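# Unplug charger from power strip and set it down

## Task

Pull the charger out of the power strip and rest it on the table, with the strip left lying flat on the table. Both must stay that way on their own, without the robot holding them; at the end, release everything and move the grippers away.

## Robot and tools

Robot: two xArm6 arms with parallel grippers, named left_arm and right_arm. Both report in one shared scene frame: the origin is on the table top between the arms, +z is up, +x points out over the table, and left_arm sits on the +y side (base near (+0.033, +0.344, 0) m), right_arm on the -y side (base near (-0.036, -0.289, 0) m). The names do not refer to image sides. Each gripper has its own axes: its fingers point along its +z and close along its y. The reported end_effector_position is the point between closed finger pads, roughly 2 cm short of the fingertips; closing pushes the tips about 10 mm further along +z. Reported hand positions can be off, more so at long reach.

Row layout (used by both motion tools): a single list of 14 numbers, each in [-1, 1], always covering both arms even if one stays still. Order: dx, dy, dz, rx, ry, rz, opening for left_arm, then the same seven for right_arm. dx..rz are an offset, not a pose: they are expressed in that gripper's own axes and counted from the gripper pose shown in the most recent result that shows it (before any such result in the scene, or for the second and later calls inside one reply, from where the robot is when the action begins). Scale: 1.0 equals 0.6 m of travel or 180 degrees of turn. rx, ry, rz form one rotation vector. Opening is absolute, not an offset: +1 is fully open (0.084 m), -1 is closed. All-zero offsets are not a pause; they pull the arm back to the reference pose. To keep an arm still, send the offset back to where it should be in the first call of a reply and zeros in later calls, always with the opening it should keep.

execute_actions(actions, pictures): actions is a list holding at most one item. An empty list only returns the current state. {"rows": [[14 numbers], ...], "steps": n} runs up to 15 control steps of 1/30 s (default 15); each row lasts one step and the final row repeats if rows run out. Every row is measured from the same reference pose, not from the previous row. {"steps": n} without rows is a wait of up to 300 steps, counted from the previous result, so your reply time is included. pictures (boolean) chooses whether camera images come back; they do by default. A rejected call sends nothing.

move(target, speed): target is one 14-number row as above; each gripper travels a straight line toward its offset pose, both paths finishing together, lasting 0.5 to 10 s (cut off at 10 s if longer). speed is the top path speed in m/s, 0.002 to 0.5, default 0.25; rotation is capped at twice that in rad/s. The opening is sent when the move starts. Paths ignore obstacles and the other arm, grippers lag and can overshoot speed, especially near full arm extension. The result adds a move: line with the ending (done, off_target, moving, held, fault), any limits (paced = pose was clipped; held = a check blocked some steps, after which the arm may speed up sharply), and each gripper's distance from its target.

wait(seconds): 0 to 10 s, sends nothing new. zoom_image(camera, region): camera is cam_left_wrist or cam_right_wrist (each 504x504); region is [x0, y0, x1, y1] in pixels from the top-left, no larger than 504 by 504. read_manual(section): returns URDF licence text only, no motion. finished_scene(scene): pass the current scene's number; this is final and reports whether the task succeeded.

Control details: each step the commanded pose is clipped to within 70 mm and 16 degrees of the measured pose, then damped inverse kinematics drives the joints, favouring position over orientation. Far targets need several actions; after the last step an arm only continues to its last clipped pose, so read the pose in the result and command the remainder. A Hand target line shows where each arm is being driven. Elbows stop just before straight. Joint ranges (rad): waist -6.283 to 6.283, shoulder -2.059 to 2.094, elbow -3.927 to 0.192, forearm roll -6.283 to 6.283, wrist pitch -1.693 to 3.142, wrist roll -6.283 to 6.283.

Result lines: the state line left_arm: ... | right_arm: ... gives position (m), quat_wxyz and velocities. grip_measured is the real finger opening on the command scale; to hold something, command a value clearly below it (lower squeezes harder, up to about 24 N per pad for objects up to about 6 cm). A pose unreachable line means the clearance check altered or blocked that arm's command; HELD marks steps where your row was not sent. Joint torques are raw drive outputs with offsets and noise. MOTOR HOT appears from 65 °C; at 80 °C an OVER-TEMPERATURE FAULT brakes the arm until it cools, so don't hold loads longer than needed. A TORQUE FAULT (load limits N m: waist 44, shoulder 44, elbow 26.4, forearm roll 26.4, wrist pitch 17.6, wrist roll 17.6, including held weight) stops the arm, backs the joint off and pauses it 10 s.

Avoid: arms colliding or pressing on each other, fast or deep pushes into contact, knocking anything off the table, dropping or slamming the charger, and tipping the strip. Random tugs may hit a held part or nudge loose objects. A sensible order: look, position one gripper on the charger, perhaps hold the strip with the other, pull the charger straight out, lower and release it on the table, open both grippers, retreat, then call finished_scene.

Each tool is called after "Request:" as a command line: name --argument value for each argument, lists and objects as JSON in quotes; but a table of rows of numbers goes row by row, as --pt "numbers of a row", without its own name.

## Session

Request:
execute_actions --actions '[]'

Scene clock: 0.00 s of 4500.00 s.
left_arm: end_effector_position=(+0.3273, +0.4781, +0.1844) grip_measured=+1.00 end_effector_quat_wxyz=(+0.010, +0.998, -0.050, +0.033) end_effector_velocity=(+0.000, -0.000, +0.000) end_effector_angular_velocity=(-0.001, -0.000, +0.001) | right_arm: end_effector_position=(+0.1582, +0.0972, +0.3665) grip_measured=+1.00 end_effector_quat_wxyz=(-0.541, +0.830, +0.091, -0.105) end_effector_velocity=(-0.001, -0.000, -0.000) end_effector_angular_velocity=(-0.001, +0.003, +0.002)
Joint positions: left_arm=[ 0.591 -0.537 -0.502 -0.058  0.991  0.589  0.084] | right_arm=[ 0.686 -0.555 -0.636  1.296  1.099 -0.156  0.084]
Joint velocities: left_arm=[ 0.    -0.    -0.    -0.002  0.001  0.     0.   ] | right_arm=[ 0.    -0.     0.001  0.     0.002  0.001 -0.   ]
Joint torques (N m, as the arm reports them, + toward a larger angle): no reading
Hand target (left_arm): +0.327, +0.478, +0.184; +0.010, +0.998, -0.050, +0.033
Hand target (right_arm): +0.158, +0.097, +0.366; -0.541, +0.830, +0.091, -0.105

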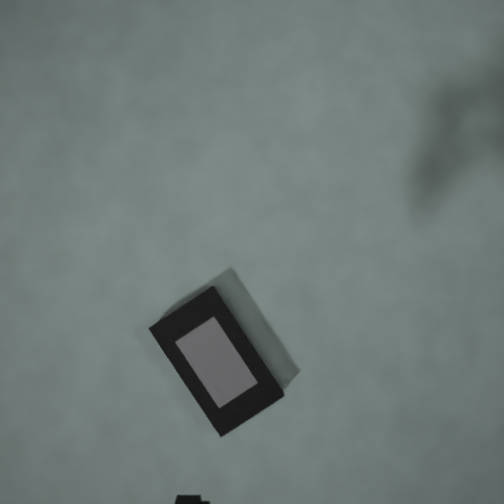

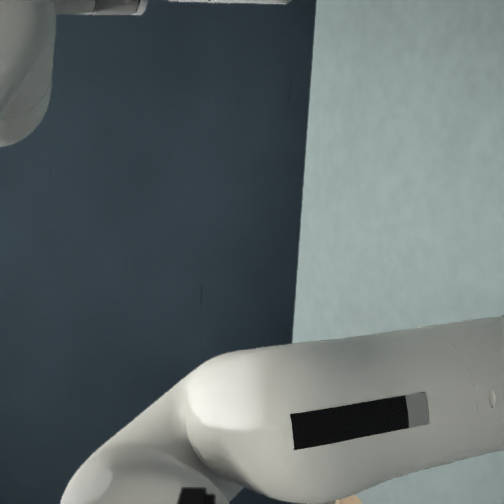

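Request:
move --target '[0.107,0.467,-0.378,0.006,-0.021,-0.032,1,0.15,0.105,-0.505,-0.365,0.071,0.061,1]' --speed 0.4

Scene clock: 7.33 s of 4500.00 s.
left_arm: end_effector_position=(+0.3475, +0.1982, +0.4190) grip_measured=+1.00 end_effector_quat_wxyz=(+0.002, +1.000, -0.001, -0.001) end_effector_velocity=(+0.000, -0.002, +0.002) end_effector_angular_velocity=(+0.004, +0.007, +0.001) | right_arm: end_effector_position=(+0.3298, -0.1691, +0.4215) grip_measured=+1.00 end_effector_quat_wxyz=(-0.003, +1.000, +0.001, +0.002) end_effector_velocity=(+0.001, -0.001, +0.001) end_effector_angular_velocity=(-0.008, +0.001, +0.000)
Joint positions: left_arm=[-0.299 -0.393 -1.304 -0.003  1.697 -0.431  0.084] | right_arm=[ 0.331 -0.266 -1.422  0.004  1.683  0.313  0.084]
Joint velocities: left_arm=[-0.006  0.014 -0.02   0.001  0.014 -0.007  0.   ] | right_arm=[ 0.001  0.007 -0.009 -0.008  0.005 -0.    -0.   ]
Joint torques (N m, as the arm reports them, + toward a larger angle): left_arm=[ -0.71 -15.28 -22.86   0.22  -1.24  -0.15] | right_arm=[  0.44  -9.19 -12.7    0.36  -1.2   -0.1 ]
Hand target (left_arm): +0.348, +0.198, +0.419; +0.001, +1.000, -0.001, -0.001
Hand target (right_arm): +0.330, -0.169, +0.421; -0.002, +1.000, +0.001, +0.002
Off the commanded pose (left_arm): 0.001 m, 0 deg.
Off the commanded pose (right_arm): 0.001 m, 0 deg.
After step 90, 2.07 s passed at rest.
move: done

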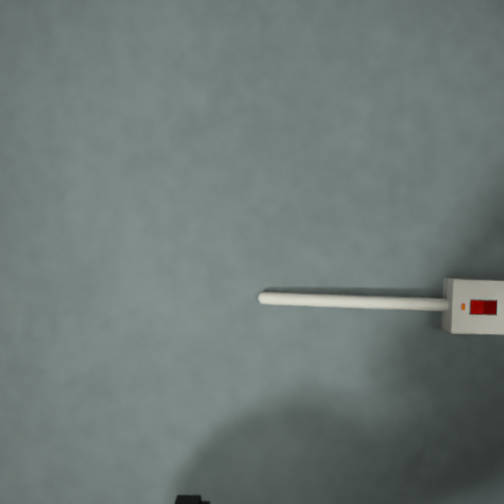

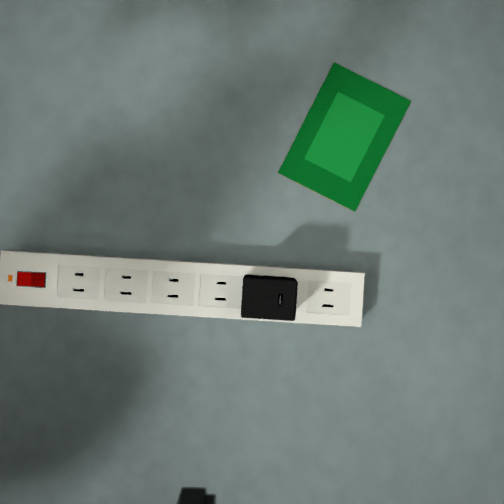

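Request:
move --target '[0.034,0.405,0.39,0,0,-0.481,0.6,0.057,-0.033,0.395,0,0,0.519,0.6]' --speed 0.45

Scene clock: 13.27 s of 4500.00 s.
left_arm: end_effector_position=(+0.3674, -0.0445, +0.1859) grip_measured=+0.59 end_effector_quat_wxyz=(+0.001, +0.728, +0.685, -0.002) end_effector_velocity=(+0.001, -0.001, -0.002) end_effector_angular_velocity=(+0.008, -0.000, +0.012) | right_arm: end_effector_position=(+0.3648, -0.1488, +0.1850) grip_measured=+0.59 end_effector_quat_wxyz=(-0.003, +0.686, -0.727, -0.001) end_effector_velocity=(+0.001, +0.000, -0.002) end_effector_angular_velocity=(-0.005, -0.004, -0.012)
Joint positions: left_arm=[-0.726  0.167 -1.222 -0.005  1.053 -2.366  0.069] | right_arm=[ 0.351 -0.126 -0.874  0.005  0.995  1.961  0.069]
Joint velocities: left_arm=[-0.003  0.012 -0.01   0.006  0.004 -0.018  0.   ] | right_arm=[ 0.003  0.003  0.003 -0.007 -0.008  0.018  0.   ]
Joint torques (N m, as the arm reports them, + toward a larger angle): left_arm=[  0.13 -32.14 -24.3    0.3   -1.1   -0.4 ] | right_arm=[  0.65 -11.49 -12.95   0.06  -1.14  -0.08]
Hand target (left_arm): +0.367, -0.045, +0.186; +0.000, +0.728, +0.686, -0.002
Hand target (right_arm): +0.365, -0.149, +0.185; -0.003, +0.686, -0.728, -0.001
Off the commanded pose (left_arm): 0.001 m, 0 deg.
Off the commanded pose (right_arm): 0.001 m, 0 deg.
After step 90, 0.37 s passed at rest.
move: done

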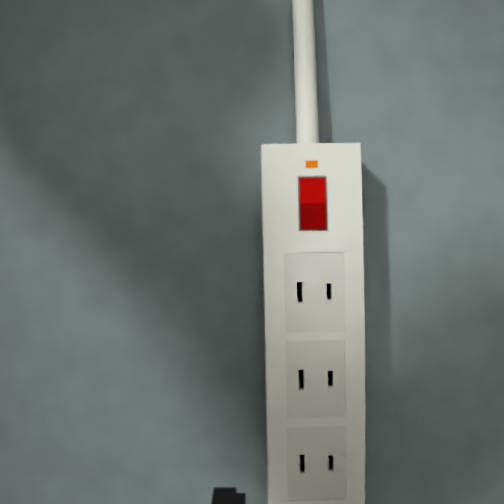

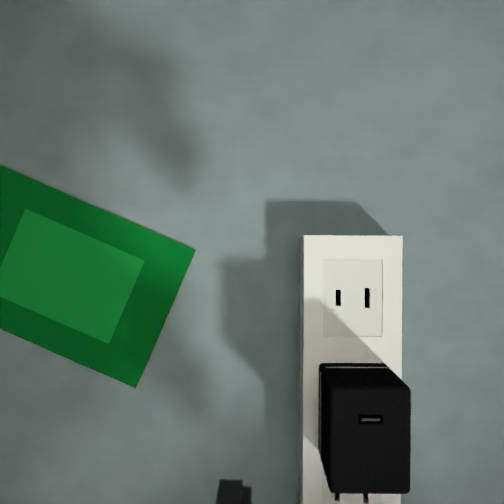

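Request:
move --target '[-0.008,-0.007,0.264,0,0,-0.004,0.6,-0.002,0.0175,0.201,0,0,0,0.4]' --speed 0.2

Request:
execute_actions --actions '[{"rows":[[0,0,0,0,0,0,0.3,0,0,0,0,0,0,0.4],[0,0,0,0,0,0,0.1,0,0,0,0,0,0,0.3],[0,0,0,0,0,0,-0.1,0,0,0,0,0,0,0.2],[0,0,0,0,0,0,-0.3,0,0,0,0,0,0,0.1],[0,0,0,0,0,0,-0.7,0,0,0,0,0,0,0.1]],"steps":15}]'

Scene clock: 21.93 s of 4500.00 s.
left_arm: end_effector_position=(+0.3630, -0.0494, +0.0281) grip_measured=+0.59 end_effector_quat_wxyz=(+0.001, +0.724, +0.690, -0.002) end_effector_velocity=(+0.000, -0.001, -0.003) end_effector_angular_velocity=(+0.001, +0.001, -0.000) | right_arm: end_effector_position=(+0.3548, -0.1469, +0.0648) grip_measured=+0.39 end_effector_quat_wxyz=(-0.003, +0.686, -0.727, -0.000) end_effector_velocity=(-0.000, -0.000, -0.002) end_effector_angular_velocity=(-0.001, +0.002, +0.000)
Joint positions: left_arm=[-0.739  0.428 -1.083 -0.006  0.653 -2.391  0.069] | right_arm=[ 0.364  0.073 -0.703  0.006  0.625  1.973  0.061]
Joint velocities: left_arm=[-0.001  0.009 -0.003 -0.    -0.004 -0.     0.   ] | right_arm=[-0.     0.007 -0.     0.    -0.005 -0.     0.   ]
Joint torques (N m, as the arm reports them, + toward a larger angle): left_arm=[  0.25 -34.37 -20.61   0.16  -1.3   -0.3 ] | right_arm=[  0.64 -12.68 -11.12   0.27  -1.22  -0.08]
Hand target (left_arm): +0.363, -0.049, +0.028; +0.001, +0.724, +0.690, -0.002
Hand target (right_arm): +0.355, -0.147, +0.064; -0.003, +0.686, -0.727, -0.001
Off the commanded pose (left_arm): 0.001 m, 0 deg.
Off the commanded pose (right_arm): 0.001 m, 0 deg.
After step 90, 4.17 s passed at rest.
move: done

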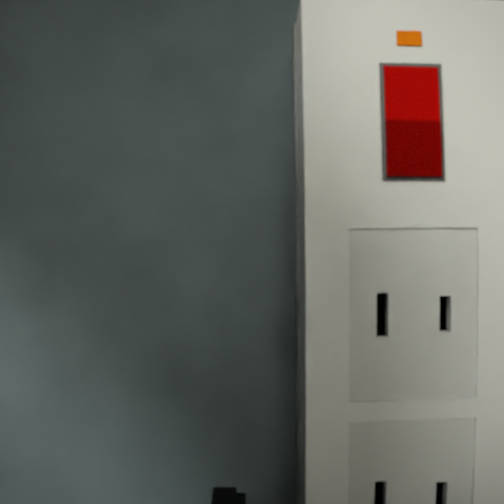

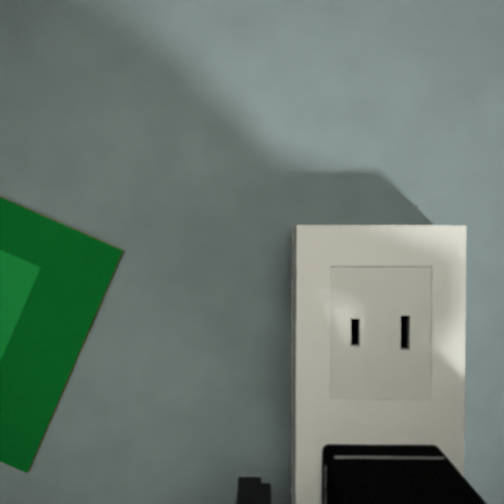

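Scene clock: 22.43 s of 4500.00 s.
left_arm: end_effector_position=(+0.3630, -0.0494, +0.0280) grip_measured=-0.03 end_effector_quat_wxyz=(+0.001, +0.724, +0.690, -0.002) end_effector_velocity=(+0.000, -0.000, +0.001) end_effector_angular_velocity=(-0.001, +0.000, +0.001) | right_arm: end_effector_position=(+0.3549, -0.1469, +0.0648) grip_measured=+0.09 end_effector_quat_wxyz=(-0.003, +0.686, -0.727, -0.000) end_effector_velocity=(+0.001, +0.000, +0.000) end_effector_angular_velocity=(+0.001, -0.002, +0.000)
Joint positions: left_arm=[-0.739  0.428 -1.083 -0.006  0.653 -2.391  0.043] | right_arm=[ 0.364  0.073 -0.703  0.006  0.625  1.973  0.048]
Joint velocities: left_arm=[ 0.    -0.001 -0.    -0.001  0.002  0.     0.   ] | right_arm=[ 0.    -0.    -0.001 -0.    -0.001 -0.    -0.001]
Joint torques (N m, as the arm reports them, + toward a larger angle): left_arm=[  0.44 -35.   -20.18  -0.15  -0.89  -0.25] | right_arm=[  0.55 -12.79 -11.07   0.12  -1.14   0.02]
Hand target (left_arm): +0.363, -0.049, +0.028; +0.001, +0.724, +0.690, -0.002
Hand target (right_arm): +0.355, -0.147, +0.065; -0.003, +0.686, -0.727, -0.000
Off the commanded pose (left_arm): 0.000 m, 0 deg.
Off the commanded pose (right_arm): 0.000 m, 0 deg.
Steps of this call (steps 1 to 15: all 15 steps of this action). Readings (end_effector_position):
1: left_arm (+0.3630, -0.0494, +0.0280) | right_arm (+0.3548, -0.1469, +0.0648)
2: left_arm (+0.3630, -0.0494, +0.0279) | right_arm (+0.3548, -0.1469, +0.0647)
4: left_arm (+0.3630, -0.0494, +0.0279) | right_arm (+0.3548, -0.1469, +0.0647)
8: left_arm (+0.3630, -0.0494, +0.0280) | right_arm (+0.3549, -0.1469, +0.0648)
15: the state above

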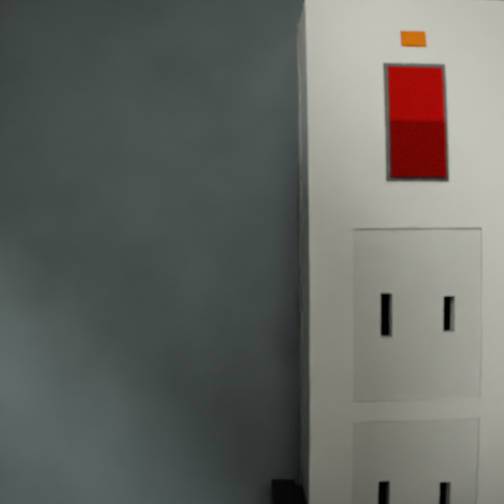

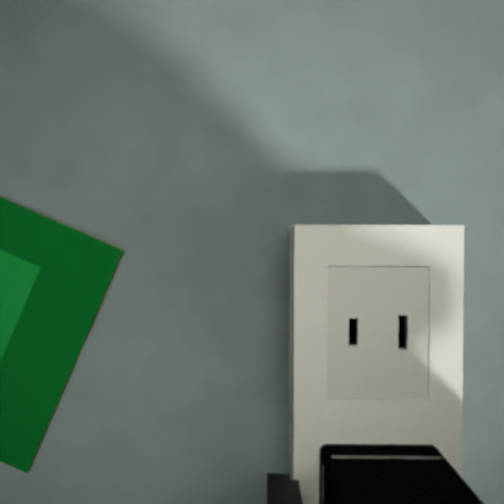

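Request:
execute_actions --actions '[{"rows":[[0,0,0,0,0,0,-1,0,0.004,0,0,0,0,0.0]],"steps":12}]'

Scene clock: 26.70 s of 4500.00 s.
left_arm: end_effector_position=(+0.3630, -0.0494, +0.0280) grip_measured=-0.03 end_effector_quat_wxyz=(+0.001, +0.724, +0.690, -0.002) end_effector_velocity=(-0.000, -0.000, -0.000) end_effector_angular_velocity=(-0.001, -0.001, -0.000) | right_arm: end_effector_position=(+0.3526, -0.1468, +0.0648) grip_measured=-0.01 end_effector_quat_wxyz=(-0.003, +0.686, -0.727, -0.000) end_effector_velocity=(-0.002, +0.000, +0.000) end_effector_angular_velocity=(-0.000, +0.001, -0.000)
Joint positions: left_arm=[-0.739  0.428 -1.083 -0.006  0.653 -2.391  0.043] | right_arm=[ 0.366  0.067 -0.696  0.006  0.623  1.975  0.044]
Joint velocities: left_arm=[-0.001  0.     0.    -0.    -0.002 -0.    -0.   ] | right_arm=[ 0.001 -0.004  0.004 -0.     0.     0.002 -0.   ]
Joint torques (N m, as the arm reports them, + toward a larger angle): left_arm=[ -0.31 -34.94 -20.59  -0.11  -1.27  -0.34] | right_arm=[  0.74 -12.61 -11.02   0.2   -1.17  -0.14]
Hand target (left_arm): +0.363, -0.049, +0.028; +0.001, +0.724, +0.690, -0.002
Hand target (right_arm): +0.352, -0.147, +0.065; -0.003, +0.686, -0.727, -0.000
Off the commanded pose (left_arm): 0.000 m, 0 deg.
Off the commanded pose (right_arm): 0.000 m, 0 deg.
Steps of this call (steps 1 to 90: nothing new was sent; then 0.87 s passed at rest; steps 91 to 102: all 12 steps of this action). Readings (end_effector_position):
91: left_arm (+0.3630, -0.0494, +0.0280) | right_arm (+0.3548, -0.1469, +0.0648)
92: left_arm (+0.3630, -0.0494, +0.0280) | right_arm (+0.3547, -0.1469, +0.0648)
94: left_arm (+0.3630, -0.0494, +0.0280) | right_arm (+0.3541, -0.1469, +0.0648)
98: left_arm (+0.3630, -0.0494, +0.0280) | right_arm (+0.3530, -0.1468, +0.0648)
102: the state above

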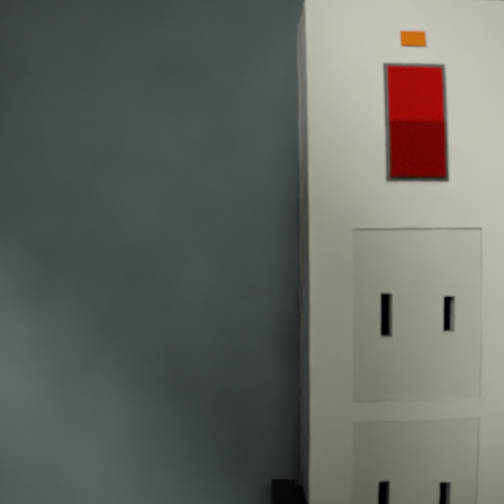

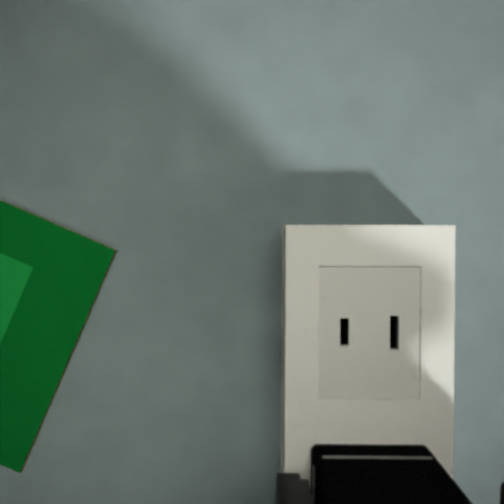

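Wrong sign; correct the other way.

Request:
execute_actions --actions '[{"rows":[[0,0,0,0,0,0,-1,0,-0.009,0,0,0,0,-0.05]],"steps":15}]'

Scene clock: 29.57 s of 4500.00 s.
left_arm: end_effector_position=(+0.3630, -0.0494, +0.0280) grip_measured=-0.03 end_effector_quat_wxyz=(+0.001, +0.724, +0.690, -0.002) end_effector_velocity=(+0.000, +0.000, +0.000) end_effector_angular_velocity=(-0.001, +0.000, +0.001) | right_arm: end_effector_position=(+0.3578, -0.1471, +0.0648) grip_measured=-0.06 end_effector_quat_wxyz=(-0.003, +0.686, -0.727, -0.000) end_effector_velocity=(+0.001, -0.000, +0.000) end_effector_angular_velocity=(-0.000, +0.001, +0.001)
Joint positions: left_arm=[-0.739  0.428 -1.083 -0.006  0.653 -2.391  0.043] | right_arm=[ 0.361  0.081 -0.713  0.006  0.627  1.97   0.041]
Joint velocities: left_arm=[ 0.001 -0.001  0.    -0.001  0.     0.     0.   ] | right_arm=[-0.001  0.004 -0.006  0.     0.003 -0.002 -0.   ]
Joint torques (N m, as the arm reports them, + toward a larger angle): left_arm=[ -0.12 -34.34 -20.67   0.17  -1.27  -0.27] | right_arm=[  0.26 -13.19 -11.08  -0.03  -1.28   0.  ]
Hand target (left_arm): +0.363, -0.049, +0.028; +0.001, +0.724, +0.690, -0.002
Hand target (right_arm): +0.358, -0.147, +0.065; -0.003, +0.686, -0.727, -0.000
Off the commanded pose (left_arm): 0.000 m, 0 deg.
Off the commanded pose (right_arm): 0.000 m, 0 deg.
Steps of this call (steps 1 to 71: nothing new was sent; steps 72 to 86: all 15 steps of this action). Readings (end_effector_position):
72: left_arm (+0.3630, -0.0494, +0.0280) | right_arm (+0.3525, -0.1468, +0.0648)
73: left_arm (+0.3630, -0.0494, +0.0280) | right_arm (+0.3527, -0.1468, +0.0648)
75: left_arm (+0.3630, -0.0494, +0.0280) | right_arm (+0.3542, -0.1469, +0.0648)
79: left_arm (+0.3630, -0.0494, +0.0280) | right_arm (+0.3568, -0.1470, +0.0649)
86: the state above

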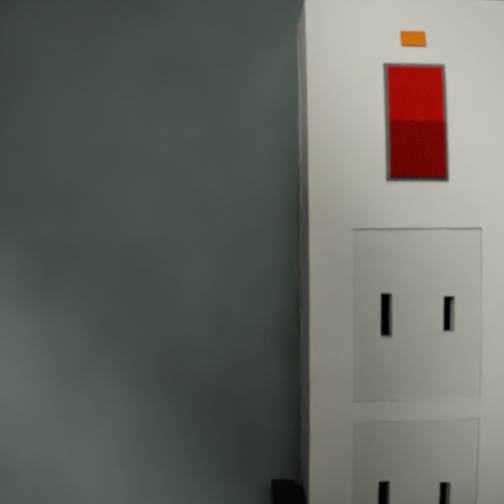

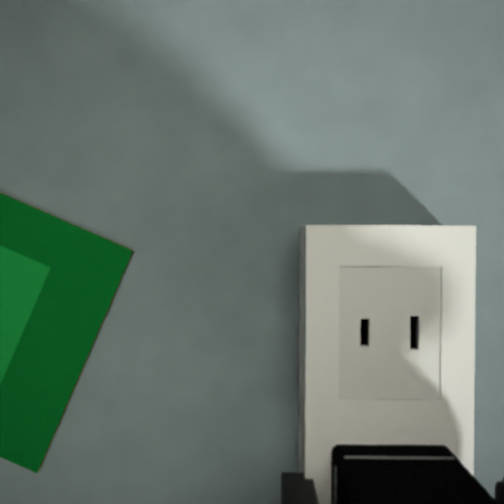

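Request:
execute_actions --actions '[{"rows":[[0,0,0,0,0,0,-1,0,-0.001,0,0,0,0,-0.15],[0,0,0,0,0,0,-1,0,-0.001,0,0,0,0,-0.25],[0,0,0,0,0,0,-1,0,-0.001,0,0,0,0,-0.35],[0,0,0,0,0,0,-1,0,-0.001,0,0,0,0,-0.5],[0,0,0,0,0,0,-1,0,-0.001,0,0,0,0,-1]],"steps":15}]' --pictures false

Request:
move --target '[0,0,0,0,0,0,-1,0,0,-0.055,0,0,0,-1]' --speed 0.025

Scene clock: 34.33 s of 4500.00 s.
left_arm: end_effector_position=(+0.3633, -0.0494, +0.0280) grip_measured=-0.03 end_effector_quat_wxyz=(+0.001, +0.724, +0.690, -0.002) end_effector_velocity=(+0.000, -0.000, +0.001) end_effector_angular_velocity=(-0.001, -0.002, -0.002) | right_arm: end_effector_position=(+0.3582, -0.1471, +0.0648) grip_measured=-0.33 end_effector_quat_wxyz=(-0.003, +0.686, -0.727, -0.001) end_effector_velocity=(-0.000, -0.000, -0.000) end_effector_angular_velocity=(-0.001, +0.001, -0.001)
Joint positions: left_arm=[-0.739  0.428 -1.083 -0.006  0.652 -2.391  0.043] | right_arm=[ 0.361  0.082 -0.715  0.006  0.628  1.969  0.03 ]
Joint velocities: left_arm=[-0.001 -0.002  0.     0.002 -0.    -0.    -0.   ] | right_arm=[-0.001  0.001  0.001 -0.     0.     0.     0.   ]
Joint torques (N m, as the arm reports them, + toward a larger angle): left_arm=[ -0.95 -36.29 -19.73   0.11  -0.62  -0.12] | right_arm=[ -0.23 -11.71 -11.71  -0.01  -2.39  -0.06]
Hand target (left_arm): +0.363, -0.049, +0.028; +0.001, +0.724, +0.690, -0.002
Hand target (right_arm): +0.358, -0.147, +0.065; -0.003, +0.686, -0.727, -0.000
Off the commanded pose (left_arm): 0.000 m, 0 deg.
Off the commanded pose (right_arm): 0.000 m, 0 deg.
Steps of this call (steps 1 to 90: nothing new was sent; then 1.27 s passed at rest; steps 91 to 105: all 15 steps of this action). Readings (end_effector_position):
91: left_arm (+0.3630, -0.0494, +0.0280) | right_arm (+0.3580, -0.1471, +0.0648)
92: left_arm (+0.3630, -0.0494, +0.0280) | right_arm (+0.3580, -0.1471, +0.0648)
94: left_arm (+0.3630, -0.0494, +0.0280) | right_arm (+0.3582, -0.1471, +0.0648)
98: left_arm (+0.3634, -0.0494, +0.0280) | right_arm (+0.3580, -0.1471, +0.0648)
105: the state above

Scene clock: 36.23 s of 4500.00 s.
left_arm: end_effector_position=(+0.3630, -0.0491, +0.0277) grip_measured=-0.03 end_effector_quat_wxyz=(+0.001, +0.724, +0.690, -0.002) end_effector_velocity=(-0.000, -0.000, +0.000) end_effector_angular_velocity=(-0.001, -0.000, -0.000) | right_arm: end_effector_position=(+0.3581, -0.1471, +0.0974) grip_measured=-0.33 end_effector_quat_wxyz=(-0.003, +0.686, -0.727, -0.001) end_effector_velocity=(-0.001, -0.000, +0.002) end_effector_angular_velocity=(-0.001, +0.003, -0.000)
Joint positions: left_arm=[-0.739  0.428 -1.083 -0.006  0.653 -2.391  0.043] | right_arm=[ 0.361  0.005 -0.738  0.006  0.728  1.97   0.03 ]
Joint velocities: left_arm=[-0.001 -0.001  0.001 -0.001 -0.     0.    -0.   ] | right_arm=[-0.    -0.005 -0.002  0.     0.01   0.    -0.   ]
Joint torques (N m, as the arm reports them, + toward a larger angle): left_arm=[ -0.32 -33.43 -18.9    0.13  -0.75  -0.3 ] | right_arm=[  0.76 -12.69 -11.97   0.04  -1.26  -0.06]
Hand target (left_arm): +0.363, -0.049, +0.028; +0.001, +0.724, +0.690, -0.002
Hand target (right_arm): +0.358, -0.147, +0.098; -0.003, +0.686, -0.727, -0.001
Off the commanded pose (left_arm): 0.001 m, 0 deg.
Off the commanded pose (right_arm): 0.000 m, 0 deg.
move: done

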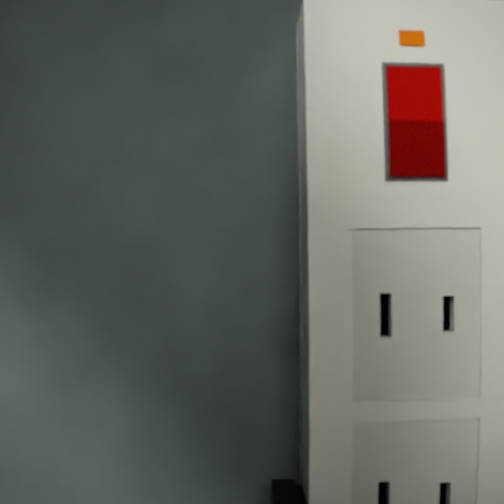

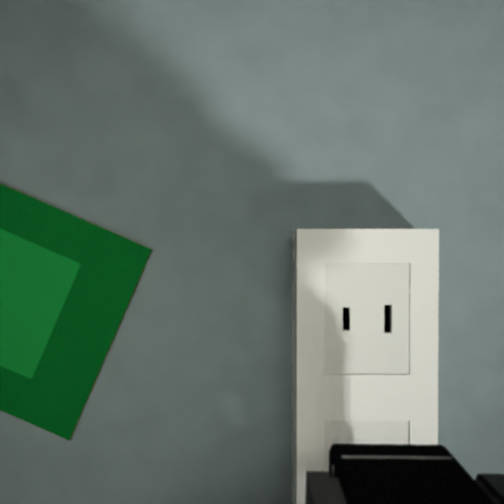

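Request:
move --target '[0,0,0,0,0,0,0.7,0.2,0,-0.05,0,0,-0.519,-1]' --speed 0.45

Request:
move --target '[0.25,0,-0.25,0,0,0,0.7,0.1,0.135,0.05,0,0.361,0,-1]' --speed 0.4

Request:
move --target '[0,0,0,0,0,0,0.7,-0.0345,0,0.163,0,0,0,-1]' --speed 0.12

Scene clock: 42.30 s of 4500.00 s.
left_arm: end_effector_position=(+0.3630, -0.0491, +0.0277) grip_measured=+0.70 end_effector_quat_wxyz=(+0.001, +0.724, +0.690, -0.002) end_effector_velocity=(-0.000, -0.000, -0.000) end_effector_angular_velocity=(+0.000, +0.000, -0.001) | right_arm: end_effector_position=(+0.3515, -0.2667, +0.1269) grip_measured=-0.33 end_effector_quat_wxyz=(-0.003, +1.000, +0.000, +0.002) end_effector_velocity=(-0.001, -0.000, -0.000) end_effector_angular_velocity=(+0.009, +0.005, +0.010)
Joint positions: left_arm=[-0.739  0.428 -1.083 -0.006  0.653 -2.391  0.073] | right_arm=[ 0.072 -0.157 -0.659  0.007  0.811  0.051  0.03 ]
Joint velocities: left_arm=[-0.  0. -0.  0.  0. -0.  0.] | right_arm=[-0.005  0.001 -0.001  0.013  0.005 -0.024 -0.   ]
Joint torques (N m, as the arm reports them, + toward a larger angle): left_arm=[ -0.41 -34.8  -20.39   0.26  -1.11  -0.45] | right_arm=[  0.62 -10.52 -12.51   0.14  -1.23   0.07]
Hand target (left_arm): +0.363, -0.049, +0.028; +0.001, +0.724, +0.690, -0.002
Hand target (right_arm): +0.351, -0.267, +0.127; -0.003, +1.000, +0.001, +0.002
Off the commanded pose (left_arm): 0.000 m, 0 deg.
Off the commanded pose (right_arm): 0.001 m, 0 deg.
After step 90, 0.47 s passed at rest.
move: done

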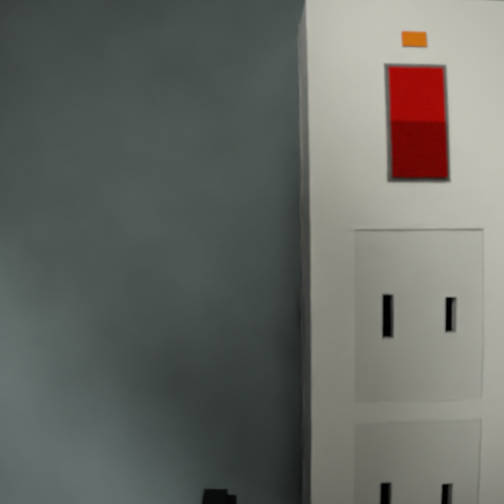

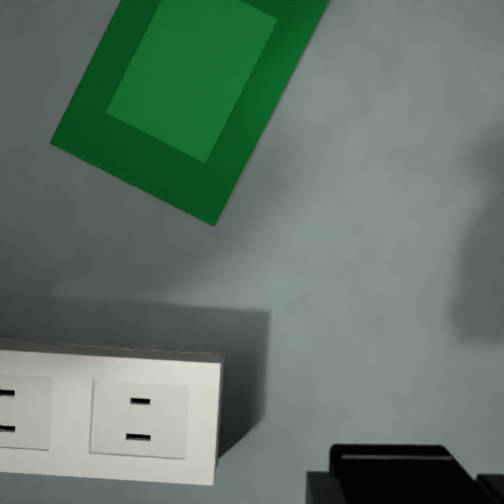

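Scene clock: 44.87 s of 4500.00 s.
left_arm: end_effector_position=(+0.3704, +0.1009, +0.1771) grip_measured=+0.70 end_effector_quat_wxyz=(+0.001, +0.724, +0.690, -0.002) end_effector_velocity=(+0.000, -0.000, +0.001) end_effector_angular_velocity=(-0.001, -0.001, +0.000) | right_arm: end_effector_position=(+0.4117, -0.3481, +0.0974) grip_measured=-0.33 end_effector_quat_wxyz=(-0.002, +0.843, -0.001, +0.539) end_effector_velocity=(+0.001, -0.000, -0.000) end_effector_angular_velocity=(+0.000, -0.013, +0.006)
Joint positions: left_arm=[-0.49  -0.143 -0.833 -0.005  0.975 -2.144  0.073] | right_arm=[-0.268  0.53  -0.323 -0.267 -1.337 -0.054  0.03 ]
Joint velocities: left_arm=[ 0.    -0.001 -0.     0.     0.     0.     0.   ] | right_arm=[-0.005  0.018 -0.008 -0.01  -0.023 -0.005 -0.   ]
Joint torques (N m, as the arm reports them, + toward a larger angle): left_arm=[ -0.17 -22.53 -23.49   0.19  -1.06  -0.2 ] | right_arm=[  0.63 -11.65  -3.54   0.32  -2.61  -0.15]
Hand target (left_arm): +0.370, +0.101, +0.177; +0.001, +0.724, +0.690, -0.002
Hand target (right_arm): +0.412, -0.348, +0.097; -0.002, +0.842, -0.001, +0.539
Off the commanded pose (left_arm): 0.000 m, 0 deg.
Off the commanded pose (right_arm): 0.001 m, 0 deg.
move: done; limits=paced

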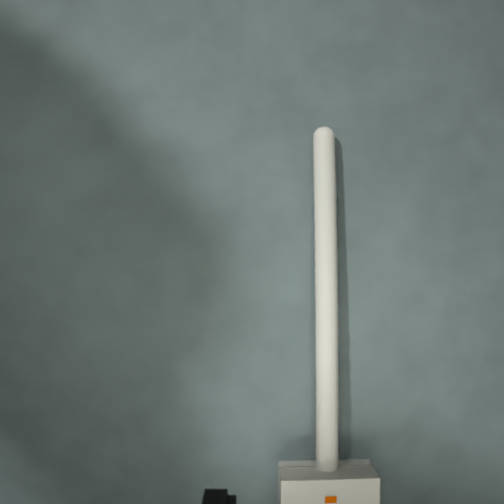

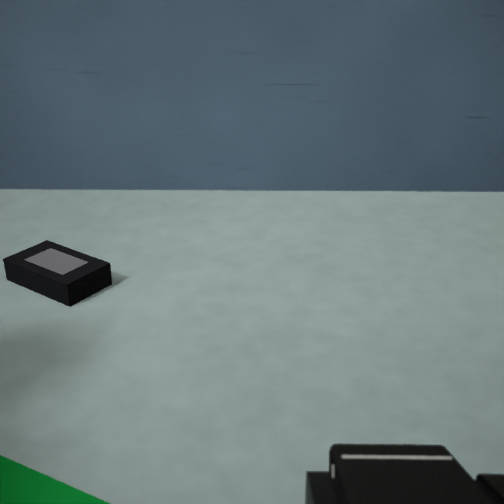

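Scene clock: 46.33 s of 4500.00 s.
left_arm: end_effector_position=(+0.3704, +0.1009, +0.1771) grip_measured=+0.70 end_effector_quat_wxyz=(+0.001, +0.724, +0.690, -0.002) end_effector_velocity=(+0.000, -0.000, +0.000) end_effector_angular_velocity=(-0.000, -0.001, -0.000) | right_arm: end_effector_position=(+0.4914, -0.3476, +0.0378) grip_measured=-0.33 end_effector_quat_wxyz=(-0.002, +0.843, -0.001, +0.539) end_effector_velocity=(+0.002, -0.000, -0.002) end_effector_angular_velocity=(-0.001, +0.001, +0.001)
Joint positions: left_arm=[-0.49  -0.143 -0.833 -0.005  0.975 -2.144  0.073] | right_arm=[-0.193  0.81  -0.674 -0.2   -1.271 -0.024  0.03 ]
Joint velocities: left_arm=[-0. -0. -0.  0.  0. -0.  0.] | right_arm=[ 0.001  0.007 -0.01   0.001  0.004 -0.    -0.   ]
Joint torques (N m, as the arm reports them, + toward a larger angle): left_arm=[ -0.08 -22.78 -23.57   0.09  -1.05  -0.17] | right_arm=[  0.4  -15.58  -4.07   0.27  -2.35  -0.11]
Hand target (left_arm): +0.370, +0.101, +0.177; +0.001, +0.724, +0.690, -0.002
Hand target (right_arm): +0.492, -0.348, +0.038; -0.002, +0.843, -0.001, +0.539
Off the commanded pose (left_arm): 0.000 m, 0 deg.
Off the commanded pose (right_arm): 0.000 m, 0 deg.
move: done

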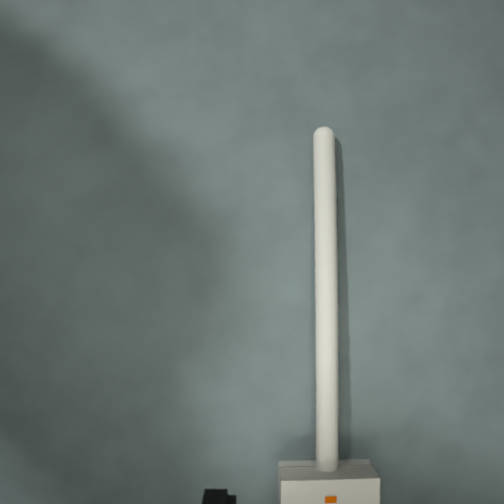

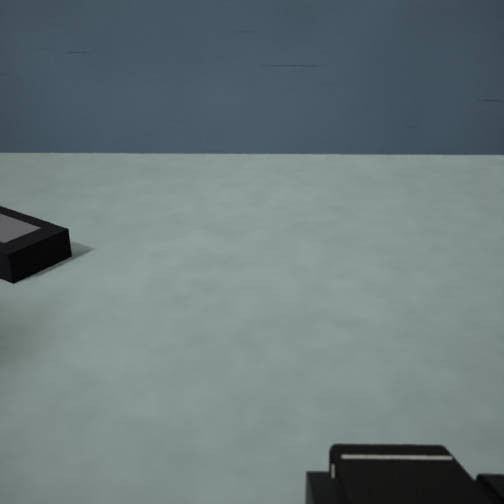

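No contact yet; lower 3 mm.

Request:
move --target '[0,0,0,0,0,0,0.7,-0.005,0,0.0023,0,0,0,-1]' --speed 0.02

Scene clock: 50.43 s of 4500.00 s.
left_arm: end_effector_position=(+0.3704, +0.1009, +0.1771) grip_measured=+0.70 end_effector_quat_wxyz=(+0.001, +0.724, +0.690, -0.002) end_effector_velocity=(-0.001, +0.000, +0.000) end_effector_angular_velocity=(+0.000, +0.000, -0.001) | right_arm: end_effector_position=(+0.4918, -0.3477, +0.0355) grip_measured=-0.33 end_effector_quat_wxyz=(-0.002, +0.842, -0.001, +0.539) end_effector_velocity=(+0.000, +0.000, -0.000) end_effector_angular_velocity=(-0.000, -0.005, +0.000)
Joint positions: left_arm=[-0.49  -0.143 -0.833 -0.005  0.975 -2.144  0.073] | right_arm=[-0.192  0.822 -0.681 -0.199 -1.277 -0.025  0.03 ]
Joint velocities: left_arm=[-0.001 -0.001  0.001 -0.     0.001  0.    -0.   ] | right_arm=[ 0.     0.007 -0.004 -0.    -0.008 -0.001  0.   ]
Joint torques (N m, as the arm reports them, + toward a larger angle): left_arm=[ -0.1  -22.81 -23.59   0.1   -1.06  -0.2 ] | right_arm=[  0.75 -14.07  -3.74   0.53  -1.26  -0.04]
Hand target (left_arm): +0.370, +0.101, +0.177; +0.001, +0.724, +0.690, -0.002
Hand target (right_arm): +0.491, -0.348, +0.034; -0.002, +0.843, -0.001, +0.539
Off the commanded pose (left_arm): 0.000 m, 0 deg.
Off the commanded pose (right_arm): 0.001 m, 0 deg.
After step 90, 0.40 s passed at rest.
move: done

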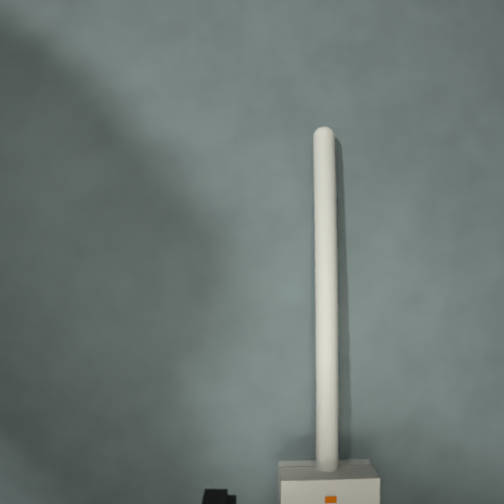

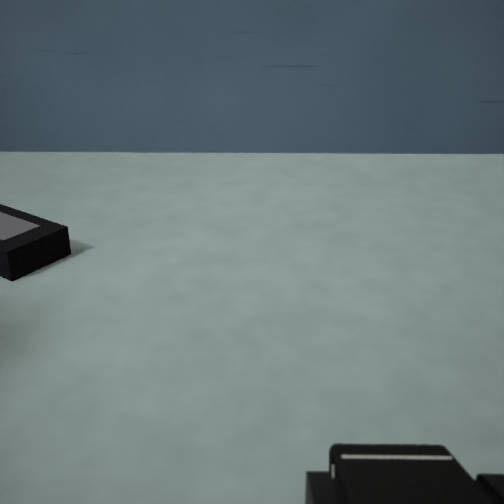

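Request:
execute_actions --actions '[{"rows":[[0,0,0,0,0,0,0.7,0,0,0,0,0,0,-0.5],[0,0,0,0,0,0,0.7,0,0,0,0,0,0,-0.4],[0,0,0,0,0,0,0.7,0,0,0,0,0,0,-0.35],[0,0,0,0,0,0,0.7,0,0,0,0,0,0,-0.32],[0,0,0,0,0,0,0.7,0,0,0,0,0,0,-0.3],[0,0,0,0,0,0,0.7,0,0,0,0,0,0,-0.28],[0,0,0,0,0,0,0.7,0,0,0,0,0,0,-0.26],[0,0,0,0,0,0,0.7,0,0,0,0,0,0,-0.24],[0,0,0,0,0,0,0.7,0,0,0,0,0,0,-0.2],[0,0,0,0,0,0,0.7,0,0,0,0,0,0,-0.1],[0,0,0,0,0,0,0.7,0,0,0,0,0,0,0.2]],"steps":15}]' --pictures false

Request:
move --target '[0,0,0,0,0,0,0.7,0.17,0,-0.2,0,-0.2,0,0.3]' --speed 0.4

Scene clock: 55.80 s of 4500.00 s.
left_arm: end_effector_position=(+0.3704, +0.1009, +0.1771) grip_measured=+0.70 end_effector_quat_wxyz=(+0.001, +0.724, +0.690, -0.002) end_effector_velocity=(+0.000, -0.001, +0.000) end_effector_angular_velocity=(-0.002, -0.001, +0.001) | right_arm: end_effector_position=(+0.4905, -0.3474, +0.0328) grip_measured=+0.13 end_effector_quat_wxyz=(-0.002, +0.844, -0.002, +0.536) end_effector_velocity=(+0.011, -0.002, +0.020) end_effector_angular_velocity=(-0.007, -0.055, +0.000)
Joint positions: left_arm=[-0.49  -0.143 -0.833 -0.005  0.975 -2.144  0.073] | right_arm=[-0.192  0.824 -0.679 -0.199 -1.274 -0.025  0.049]
Joint velocities: left_arm=[ 0.     0.001 -0.001 -0.002 -0.002  0.     0.   ] | right_arm=[ 0.    -0.018 -0.016 -0.001 -0.021  0.     0.035]
Joint torques (N m, as the arm reports them, + toward a larger angle): left_arm=[ -0.44 -22.14 -24.    -0.29  -1.31  -0.41] | right_arm=[  0.26 -14.96  -4.02   0.29  -2.15  -0.06]
Hand target (left_arm): +0.370, +0.101, +0.177; +0.001, +0.724, +0.690, -0.002
Hand target (right_arm): +0.492, -0.348, +0.035; -0.002, +0.842, -0.001, +0.539
Off the commanded pose (left_arm): 0.000 m, 0 deg.
Off the commanded pose (right_arm): 0.003 m, 0 deg.
Steps of this call (steps 1 to 90: nothing new was sent; then 1.87 s passed at rest; steps 91 to 105: all 15 steps of this action). Readings (end_effector_position):
91: left_arm (+0.3704, +0.1009, +0.1771) | right_arm (+0.4915, -0.3476, +0.0346)
92: left_arm (+0.3704, +0.1009, +0.1771) | right_arm (+0.4915, -0.3476, +0.0346)
94: left_arm (+0.3704, +0.1009, +0.1771) | right_arm (+0.4915, -0.3476, +0.0347)
98: left_arm (+0.3704, +0.1009, +0.1771) | right_arm (+0.4915, -0.3476, +0.0347)
105: the state above

Scene clock: 58.73 s of 4500.00 s.
left_arm: end_effector_position=(+0.3704, +0.1009, +0.1771) grip_measured=+0.70 end_effector_quat_wxyz=(+0.001, +0.724, +0.690, -0.002) end_effector_velocity=(+0.000, +0.000, +0.000) end_effector_angular_velocity=(-0.001, -0.000, +0.001) | right_arm: end_effector_position=(+0.4256, -0.3478, +0.1778) grip_measured=+0.29 end_effector_quat_wxyz=(-0.002, +0.968, -0.001, +0.253) end_effector_velocity=(+0.001, -0.001, +0.001) end_effector_angular_velocity=(+0.015, -0.003, +0.012)
Joint positions: left_arm=[-0.49  -0.143 -0.833 -0.005  0.975 -2.144  0.073] | right_arm=[-0.106 -0.236 -0.527  0.239  0.263 -0.334  0.056]
Joint velocities: left_arm=[ 0.001 -0.    -0.    -0.     0.    -0.    -0.   ] | right_arm=[-0.002  0.002 -0.007  0.071  0.009 -0.072  0.   ]
Joint torques (N m, as the arm reports them, + toward a larger angle): left_arm=[ -0.6  -23.5  -23.19   0.45  -1.19  -0.39] | right_arm=[  0.51  -9.22 -12.6   -0.23  -2.     0.2 ]
Hand target (left_arm): +0.370, +0.101, +0.177; +0.001, +0.724, +0.690, -0.002
Hand target (right_arm): +0.426, -0.348, +0.178; -0.003, +0.968, -0.001, +0.253
Off the commanded pose (left_arm): 0.000 m, 0 deg.
Off the commanded pose (right_arm): 0.001 m, 0 deg.
move: done; limits=paced

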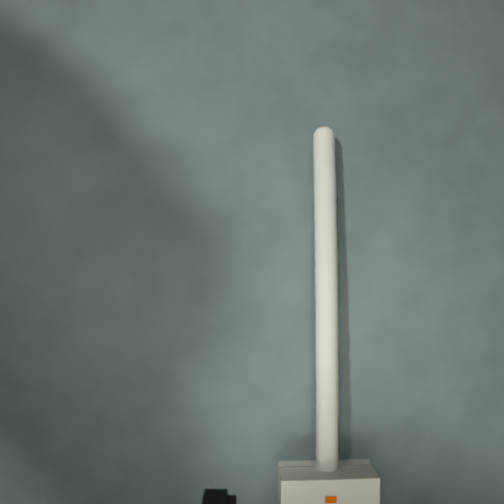

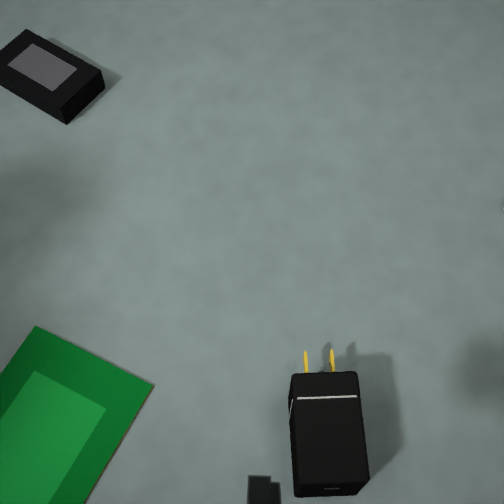

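Request:
finished_scene --scene 2

The scene is finished: the task was done.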